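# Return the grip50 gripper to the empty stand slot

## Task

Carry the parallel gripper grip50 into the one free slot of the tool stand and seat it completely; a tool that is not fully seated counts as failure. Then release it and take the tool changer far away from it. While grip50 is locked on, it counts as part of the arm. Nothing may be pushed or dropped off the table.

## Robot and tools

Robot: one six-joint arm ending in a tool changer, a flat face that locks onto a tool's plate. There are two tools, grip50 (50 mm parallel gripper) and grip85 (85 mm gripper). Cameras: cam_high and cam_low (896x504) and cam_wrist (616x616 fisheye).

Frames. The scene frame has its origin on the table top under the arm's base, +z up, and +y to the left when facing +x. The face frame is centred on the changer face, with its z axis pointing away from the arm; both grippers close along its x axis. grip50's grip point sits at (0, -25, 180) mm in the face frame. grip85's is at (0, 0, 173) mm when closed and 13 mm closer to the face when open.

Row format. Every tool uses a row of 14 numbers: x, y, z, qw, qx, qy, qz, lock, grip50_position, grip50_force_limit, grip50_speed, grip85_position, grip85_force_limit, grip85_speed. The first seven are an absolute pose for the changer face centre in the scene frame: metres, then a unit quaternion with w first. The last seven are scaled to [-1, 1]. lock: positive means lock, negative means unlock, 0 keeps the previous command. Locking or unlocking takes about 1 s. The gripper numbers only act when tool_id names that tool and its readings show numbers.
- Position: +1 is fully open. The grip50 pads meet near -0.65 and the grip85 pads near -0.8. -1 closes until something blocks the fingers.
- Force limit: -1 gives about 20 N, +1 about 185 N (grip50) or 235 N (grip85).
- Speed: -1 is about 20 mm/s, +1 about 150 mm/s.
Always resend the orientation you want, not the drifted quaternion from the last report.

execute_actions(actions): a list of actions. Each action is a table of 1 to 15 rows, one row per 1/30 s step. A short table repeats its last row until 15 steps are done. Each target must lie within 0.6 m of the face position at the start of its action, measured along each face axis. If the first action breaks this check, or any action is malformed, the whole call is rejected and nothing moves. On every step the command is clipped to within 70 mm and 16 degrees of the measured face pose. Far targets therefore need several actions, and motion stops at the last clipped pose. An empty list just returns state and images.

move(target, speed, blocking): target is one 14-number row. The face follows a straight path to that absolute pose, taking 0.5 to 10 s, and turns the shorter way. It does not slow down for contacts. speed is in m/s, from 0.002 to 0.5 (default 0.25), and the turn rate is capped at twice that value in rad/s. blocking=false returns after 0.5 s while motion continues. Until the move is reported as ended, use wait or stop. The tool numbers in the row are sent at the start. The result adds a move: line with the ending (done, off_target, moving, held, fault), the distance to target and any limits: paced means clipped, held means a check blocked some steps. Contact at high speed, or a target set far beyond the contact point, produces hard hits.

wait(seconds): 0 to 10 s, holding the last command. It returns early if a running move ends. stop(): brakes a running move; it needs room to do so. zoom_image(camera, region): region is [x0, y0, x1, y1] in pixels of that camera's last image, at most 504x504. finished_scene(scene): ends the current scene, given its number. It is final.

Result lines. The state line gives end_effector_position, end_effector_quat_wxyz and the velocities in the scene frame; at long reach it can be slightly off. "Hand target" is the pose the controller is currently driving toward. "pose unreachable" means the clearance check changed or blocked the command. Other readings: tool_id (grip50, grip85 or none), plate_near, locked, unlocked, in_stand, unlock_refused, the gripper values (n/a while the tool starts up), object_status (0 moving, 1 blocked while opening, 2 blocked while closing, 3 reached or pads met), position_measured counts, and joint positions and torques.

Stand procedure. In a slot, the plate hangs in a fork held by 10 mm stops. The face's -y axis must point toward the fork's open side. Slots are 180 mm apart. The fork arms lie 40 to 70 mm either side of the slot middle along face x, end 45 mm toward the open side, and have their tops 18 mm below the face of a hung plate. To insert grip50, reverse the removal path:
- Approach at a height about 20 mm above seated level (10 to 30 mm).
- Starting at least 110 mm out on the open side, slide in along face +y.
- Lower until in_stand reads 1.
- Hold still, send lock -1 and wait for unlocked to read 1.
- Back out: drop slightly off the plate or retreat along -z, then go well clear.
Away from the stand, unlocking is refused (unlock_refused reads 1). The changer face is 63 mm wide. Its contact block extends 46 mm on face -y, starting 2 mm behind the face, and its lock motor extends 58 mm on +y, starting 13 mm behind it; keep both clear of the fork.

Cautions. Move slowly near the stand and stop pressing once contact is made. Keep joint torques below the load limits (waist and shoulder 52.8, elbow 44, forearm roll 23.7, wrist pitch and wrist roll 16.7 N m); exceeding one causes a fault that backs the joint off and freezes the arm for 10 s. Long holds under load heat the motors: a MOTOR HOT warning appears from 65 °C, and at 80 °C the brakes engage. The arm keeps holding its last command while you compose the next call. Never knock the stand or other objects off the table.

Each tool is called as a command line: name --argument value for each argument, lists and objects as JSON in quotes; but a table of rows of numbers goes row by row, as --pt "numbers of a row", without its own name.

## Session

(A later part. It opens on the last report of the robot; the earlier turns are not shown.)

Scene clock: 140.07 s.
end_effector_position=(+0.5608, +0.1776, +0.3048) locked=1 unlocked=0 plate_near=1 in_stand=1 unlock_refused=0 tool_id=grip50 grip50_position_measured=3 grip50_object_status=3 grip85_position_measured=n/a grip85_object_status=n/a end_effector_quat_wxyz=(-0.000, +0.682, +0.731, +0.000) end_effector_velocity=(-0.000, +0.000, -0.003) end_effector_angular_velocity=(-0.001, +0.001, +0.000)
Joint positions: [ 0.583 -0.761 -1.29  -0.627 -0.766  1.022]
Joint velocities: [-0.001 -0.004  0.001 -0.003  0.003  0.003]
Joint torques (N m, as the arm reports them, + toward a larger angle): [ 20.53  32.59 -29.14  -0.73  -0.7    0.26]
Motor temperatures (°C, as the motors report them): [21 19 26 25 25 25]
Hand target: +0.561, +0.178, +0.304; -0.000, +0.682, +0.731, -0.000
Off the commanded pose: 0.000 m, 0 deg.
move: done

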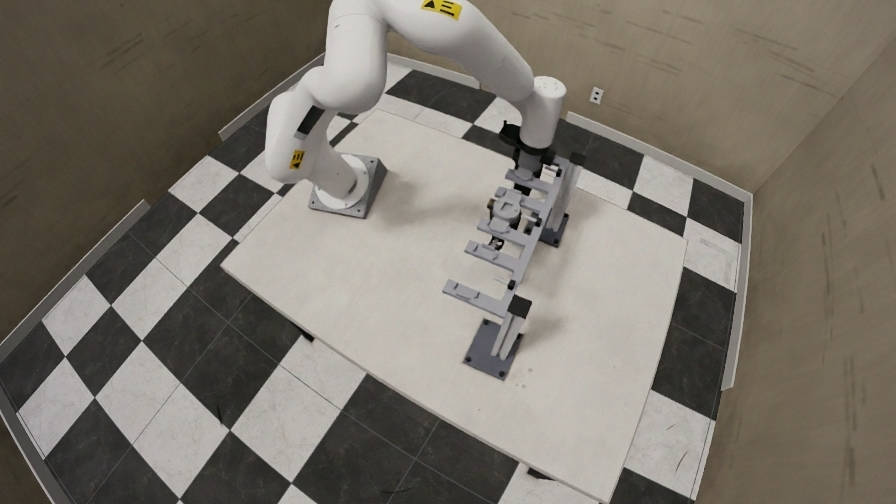

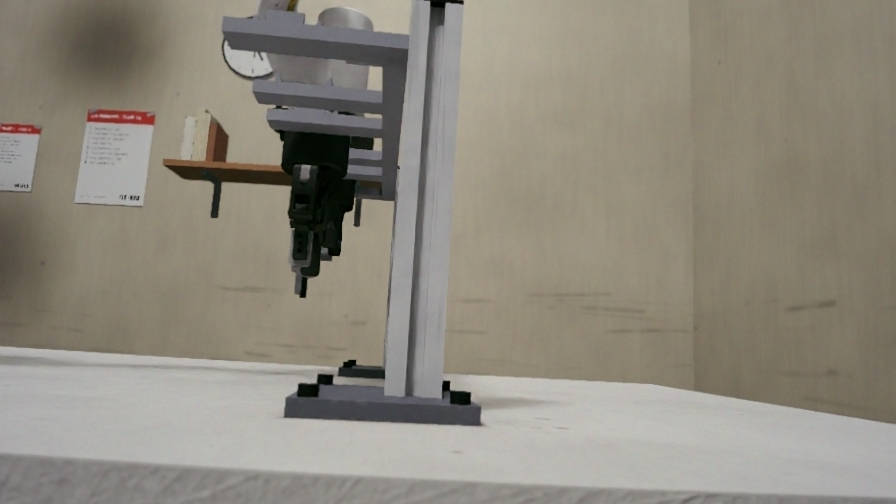

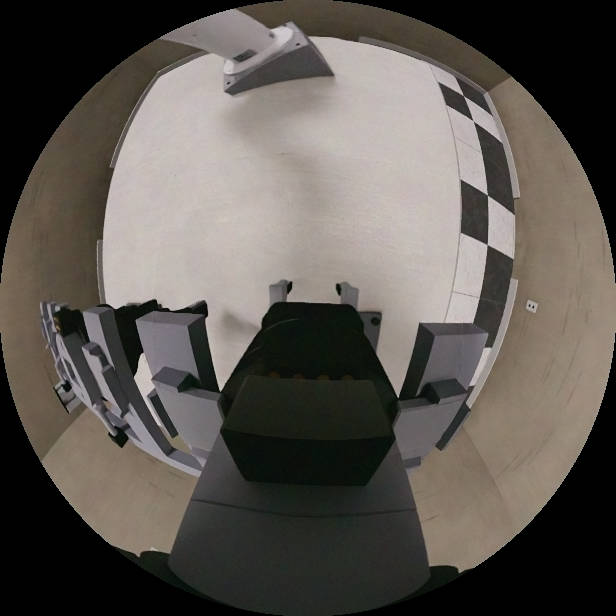

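Lower ~1 mm more so it rests, then unlock.

execute_actions --actions '[[[0.5607, 0.1776, 0.3038, 0, 0.6820, 0.7314, 0, 0, 1, 0, 0, 1, 0, 0]], [[0.5607, 0.1776, 0.3038, 0, 0.6820, 0.7314, 0, -1, 1, 0, 0, 1, 0, 0]], [[0.5607, 0.1776, 0.3038, 0, 0.6820, 0.7314, 0, -1, 1, 0, 0, 1, 0, 0]], [[0.5607, 0.1776, 0.3038, 0, 0.6820, 0.7314, 0, -1, 1, 0, 0, 1, 0, 0]]]'

Scene clock: 146.13 s.
end_effector_position=(+0.5607, +0.1776, +0.3038) locked=0 unlocked=1 plate_near=1 in_stand=1 unlock_refused=0 tool_id=none grip50_position_measured=n/a grip50_object_status=n/a grip85_position_measured=n/a grip85_object_status=n/a end_effector_quat_wxyz=(-0.000, +0.682, +0.731, +0.000) end_effector_velocity=(+0.000, -0.000, -0.000) end_effector_angular_velocity=(-0.000, +0.000, -0.003)
Joint positions: [ 0.582 -0.762 -1.289 -0.629 -0.764  1.023]
Joint velocities: [-0.001 -0.    -0.     0.    -0.     0.002]
Joint torques (N m, as the arm reports them, + toward a larger angle): [ 15.91  27.19 -25.38  -1.36  -0.25   0.05]
Motor temperatures (°C, as the motors report them): [21 19 26 25 25 25]
Hand target: +0.561, +0.178, +0.304; -0.000, +0.682, +0.731, +0.000
Off the commanded pose: 0.000 m, 0 deg.

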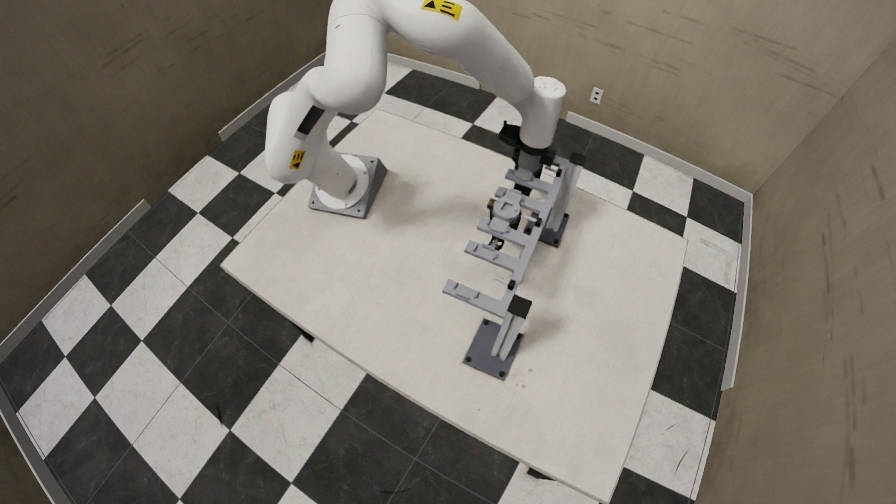

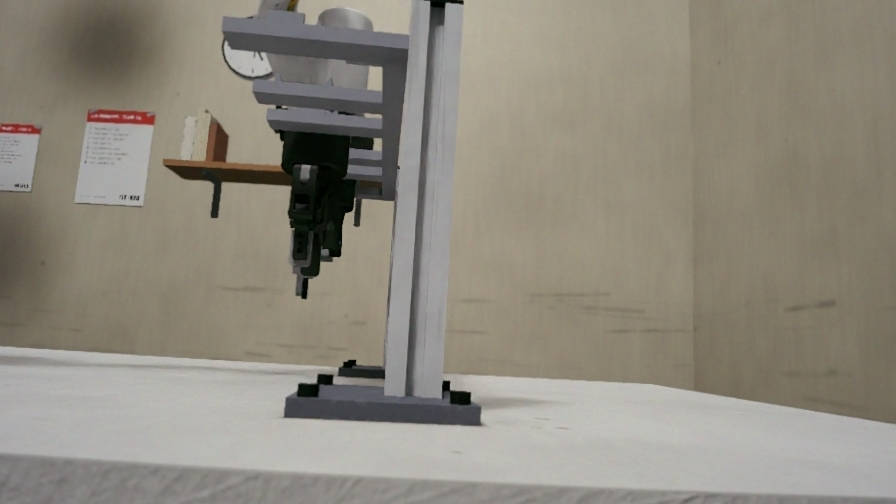

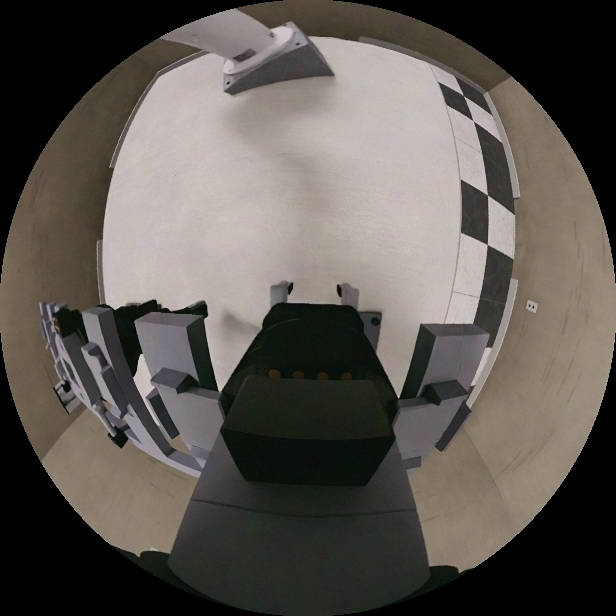

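move --target '[0.5607, 0.1776, 0.334, 0, 0.6820, 0.7314, 0, 0, 1, 0, 0, 1, 0, 0]' --speed 0.04

zoom_image --camera "cam_wrist" --region '[106, 260, 506, 460]'

move --target '[0.5607, 0.1776, 0.504, 0, 0.6820, 0.7314, 0, 0, 1, 0, 0, 1, 0, 0]' --speed 0.2

zoom_image --camera "cam_wrist" --region '[156, 200, 456, 400]'

Scene clock: 152.07 s.
end_effector_position=(+0.5606, +0.1775, +0.3337) locked=0 unlocked=1 plate_near=0 in_stand=0 unlock_refused=0 tool_id=none grip50_position_measured=n/a grip50_object_status=n/a grip85_position_measured=n/a grip85_object_status=n/a end_effector_quat_wxyz=(+0.000, +0.682, +0.731, -0.000) end_effector_velocity=(-0.000, +0.000, +0.002) end_effector_angular_velocity=(-0.000, +0.001, +0.000)
Joint positions: [ 0.602 -0.725 -1.302 -0.592 -0.811  0.995]
Joint velocities: [ 0.002  0.002 -0.001  0.003 -0.004 -0.002]
Joint torques (N m, as the arm reports them, + toward a larger angle): [ 15.17  26.46 -24.96  -0.95  -0.57   0.08]
Motor temperatures (°C, as the motors report them): [21 19 26 25 25 25]
Hand target: +0.561, +0.178, +0.334; +0.000, +0.682, +0.731, +0.000
Off the commanded pose: 0.000 m, 0 deg.
move: done

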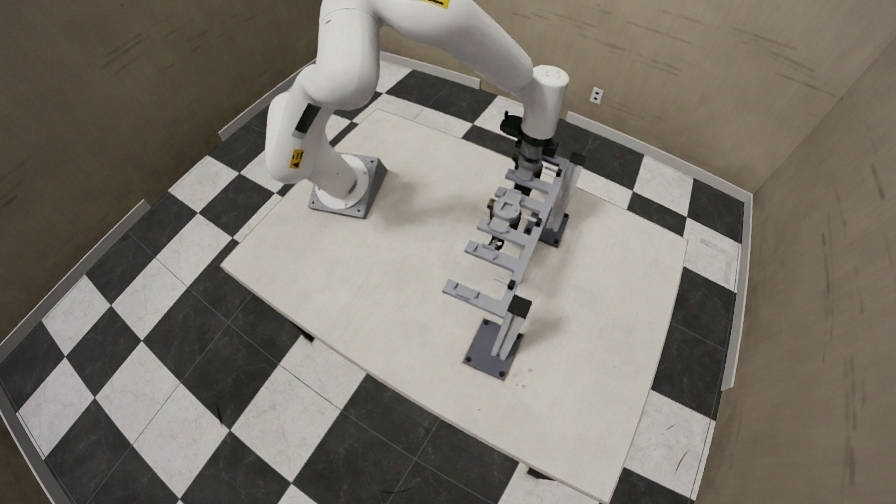

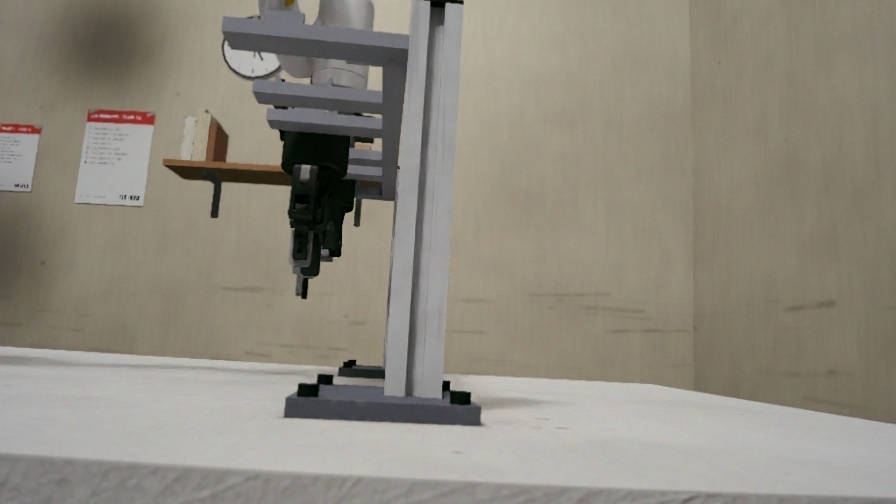

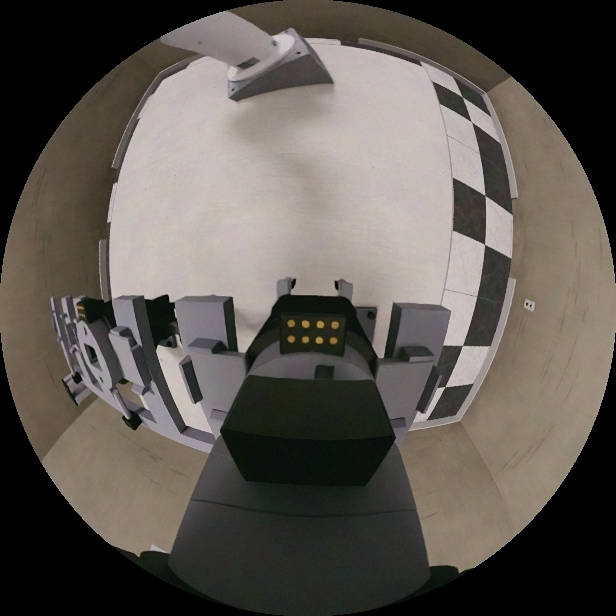

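Region (106, 260, 506, 460) of cam_wrist's 616x616 image, scaled by 1.260, with more detail than that image has.

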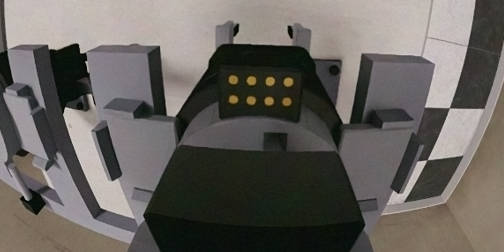

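Scene clock: 153.53 s.
end_effector_position=(+0.5601, +0.1772, +0.5037) locked=0 unlocked=1 plate_near=0 in_stand=0 unlock_refused=0 tool_id=none grip50_position_measured=n/a grip50_object_status=n/a grip85_position_measured=n/a grip85_object_status=n/a end_effector_quat_wxyz=(+0.000, +0.682, +0.731, -0.000) end_effector_velocity=(+0.000, +0.000, +0.004) end_effector_angular_velocity=(+0.001, -0.002, +0.000)
Joint positions: [ 0.709 -0.59  -1.476 -0.448 -1.115  0.885]
Joint velocities: [ 0.002  0.001 -0.006  0.001 -0.005 -0.002]
Joint torques (N m, as the arm reports them, + toward a larger angle): [ 14.59  24.63 -27.13  -0.96  -0.53   0.08]
Motor temperatures (°C, as the motors report them): [21 19 26 25 25 25]
Hand target: +0.560, +0.177, +0.504; +0.000, +0.682, +0.731, +0.000
Off the commanded pose: 0.001 m, 0 deg.
move: done

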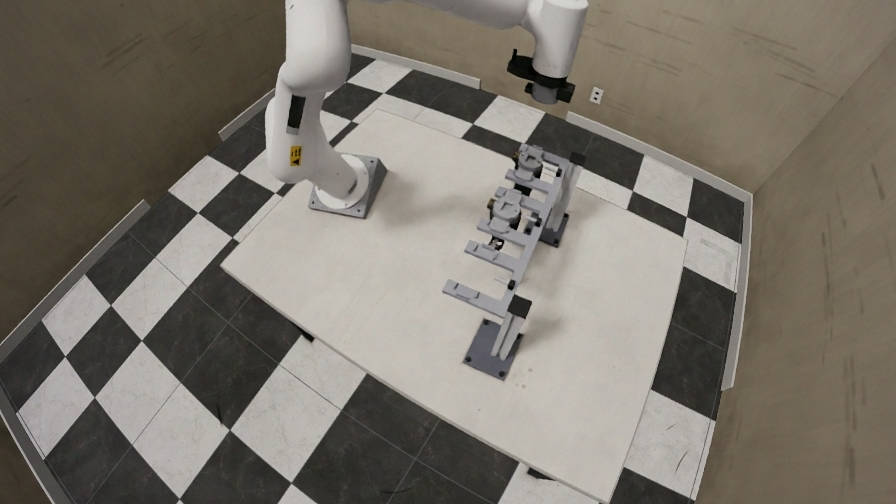

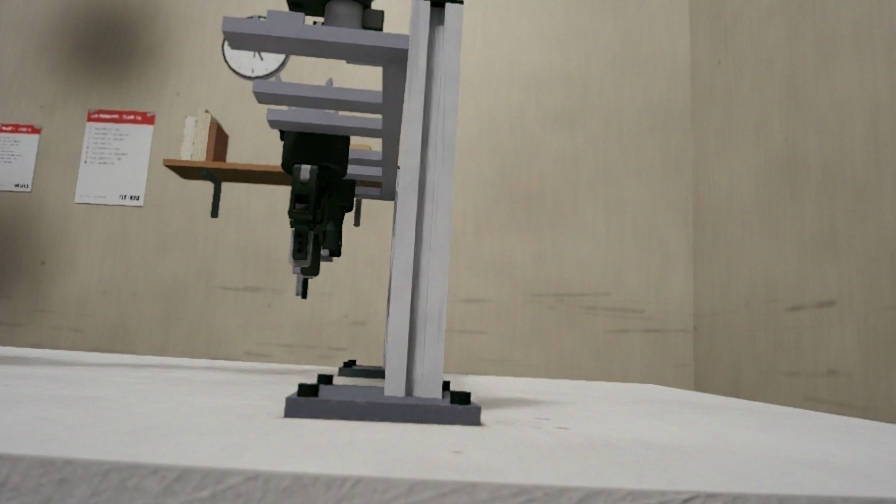

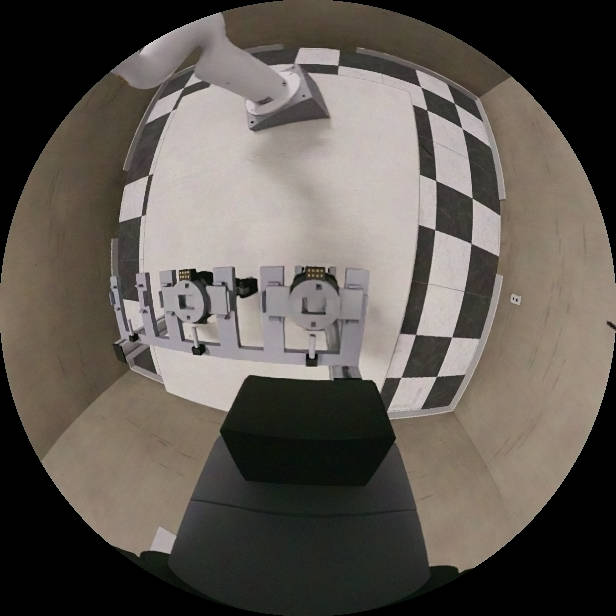

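Region (156, 200, 456, 400) of cam_wrist's 616x616 image, scaled by 1.680, with more detail than that image has.

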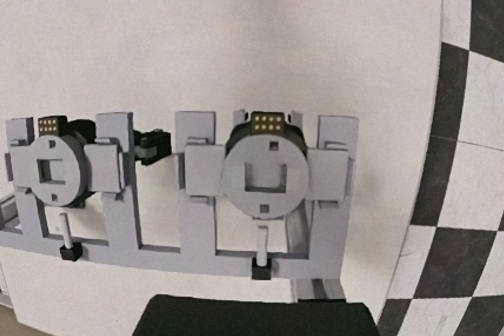

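move --target '[0.40, 0.10, 0.52, 0, 0.6820, 0.7314, 0, 0, 1, 0, 0, 1, 0, 0]' --speed 0.25

finished_scene --scene 1

Scene clock: 157.33 s.
end_effector_position=(+0.4003, +0.1001, +0.5194) locked=0 unlocked=1 plate_near=0 in_stand=0 unlock_refused=0 tool_id=none grip50_position_measured=n/a grip50_object_status=n/a grip85_position_measured=n/a grip85_object_status=n/a end_effector_quat_wxyz=(-0.000, +0.682, +0.731, -0.000) end_effector_velocity=(-0.002, -0.001, +0.001) end_effector_angular_velocity=(-0.000, -0.000, -0.001)
Joint positions: [ 0.822 -0.171 -0.974 -0.429 -1.076  1.01 ]
Joint velocities: [ 0.002  0.006  0.005  0.001 -0.002  0.002]
Joint torques (N m, as the arm reports them, + toward a larger angle): [  8.24  12.71 -27.74  -0.84  -0.52   0.03]
Motor temperatures (°C, as the motors report them): [21 19 26 25 25 25]
Hand target: +0.400, +0.100, +0.520; -0.000, +0.682, +0.731, +0.000
Off the commanded pose: 0.001 m, 0 deg.
move: done

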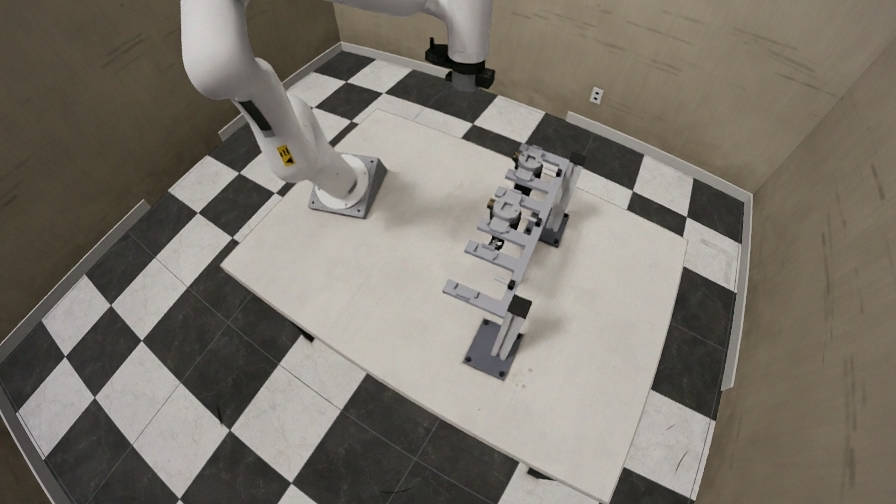

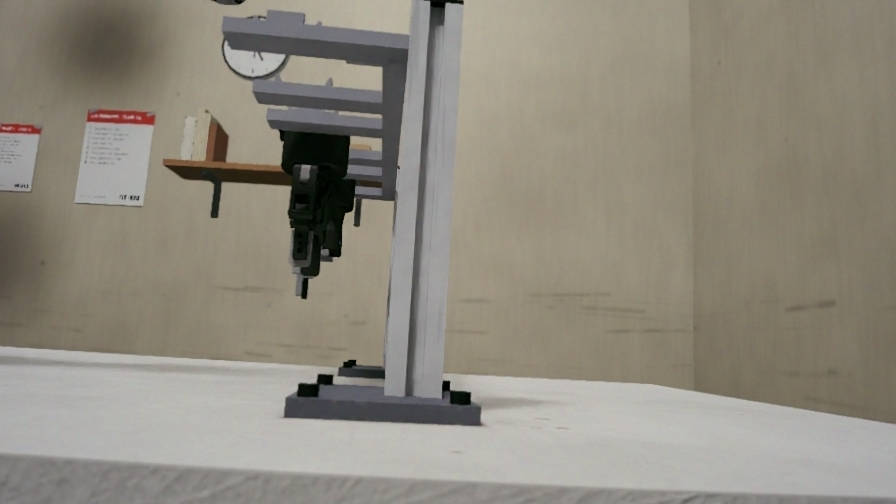

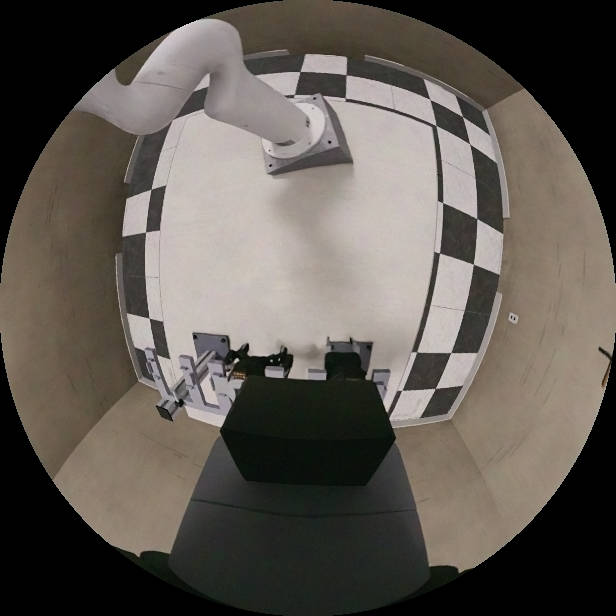

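The scene is finished: the task was done.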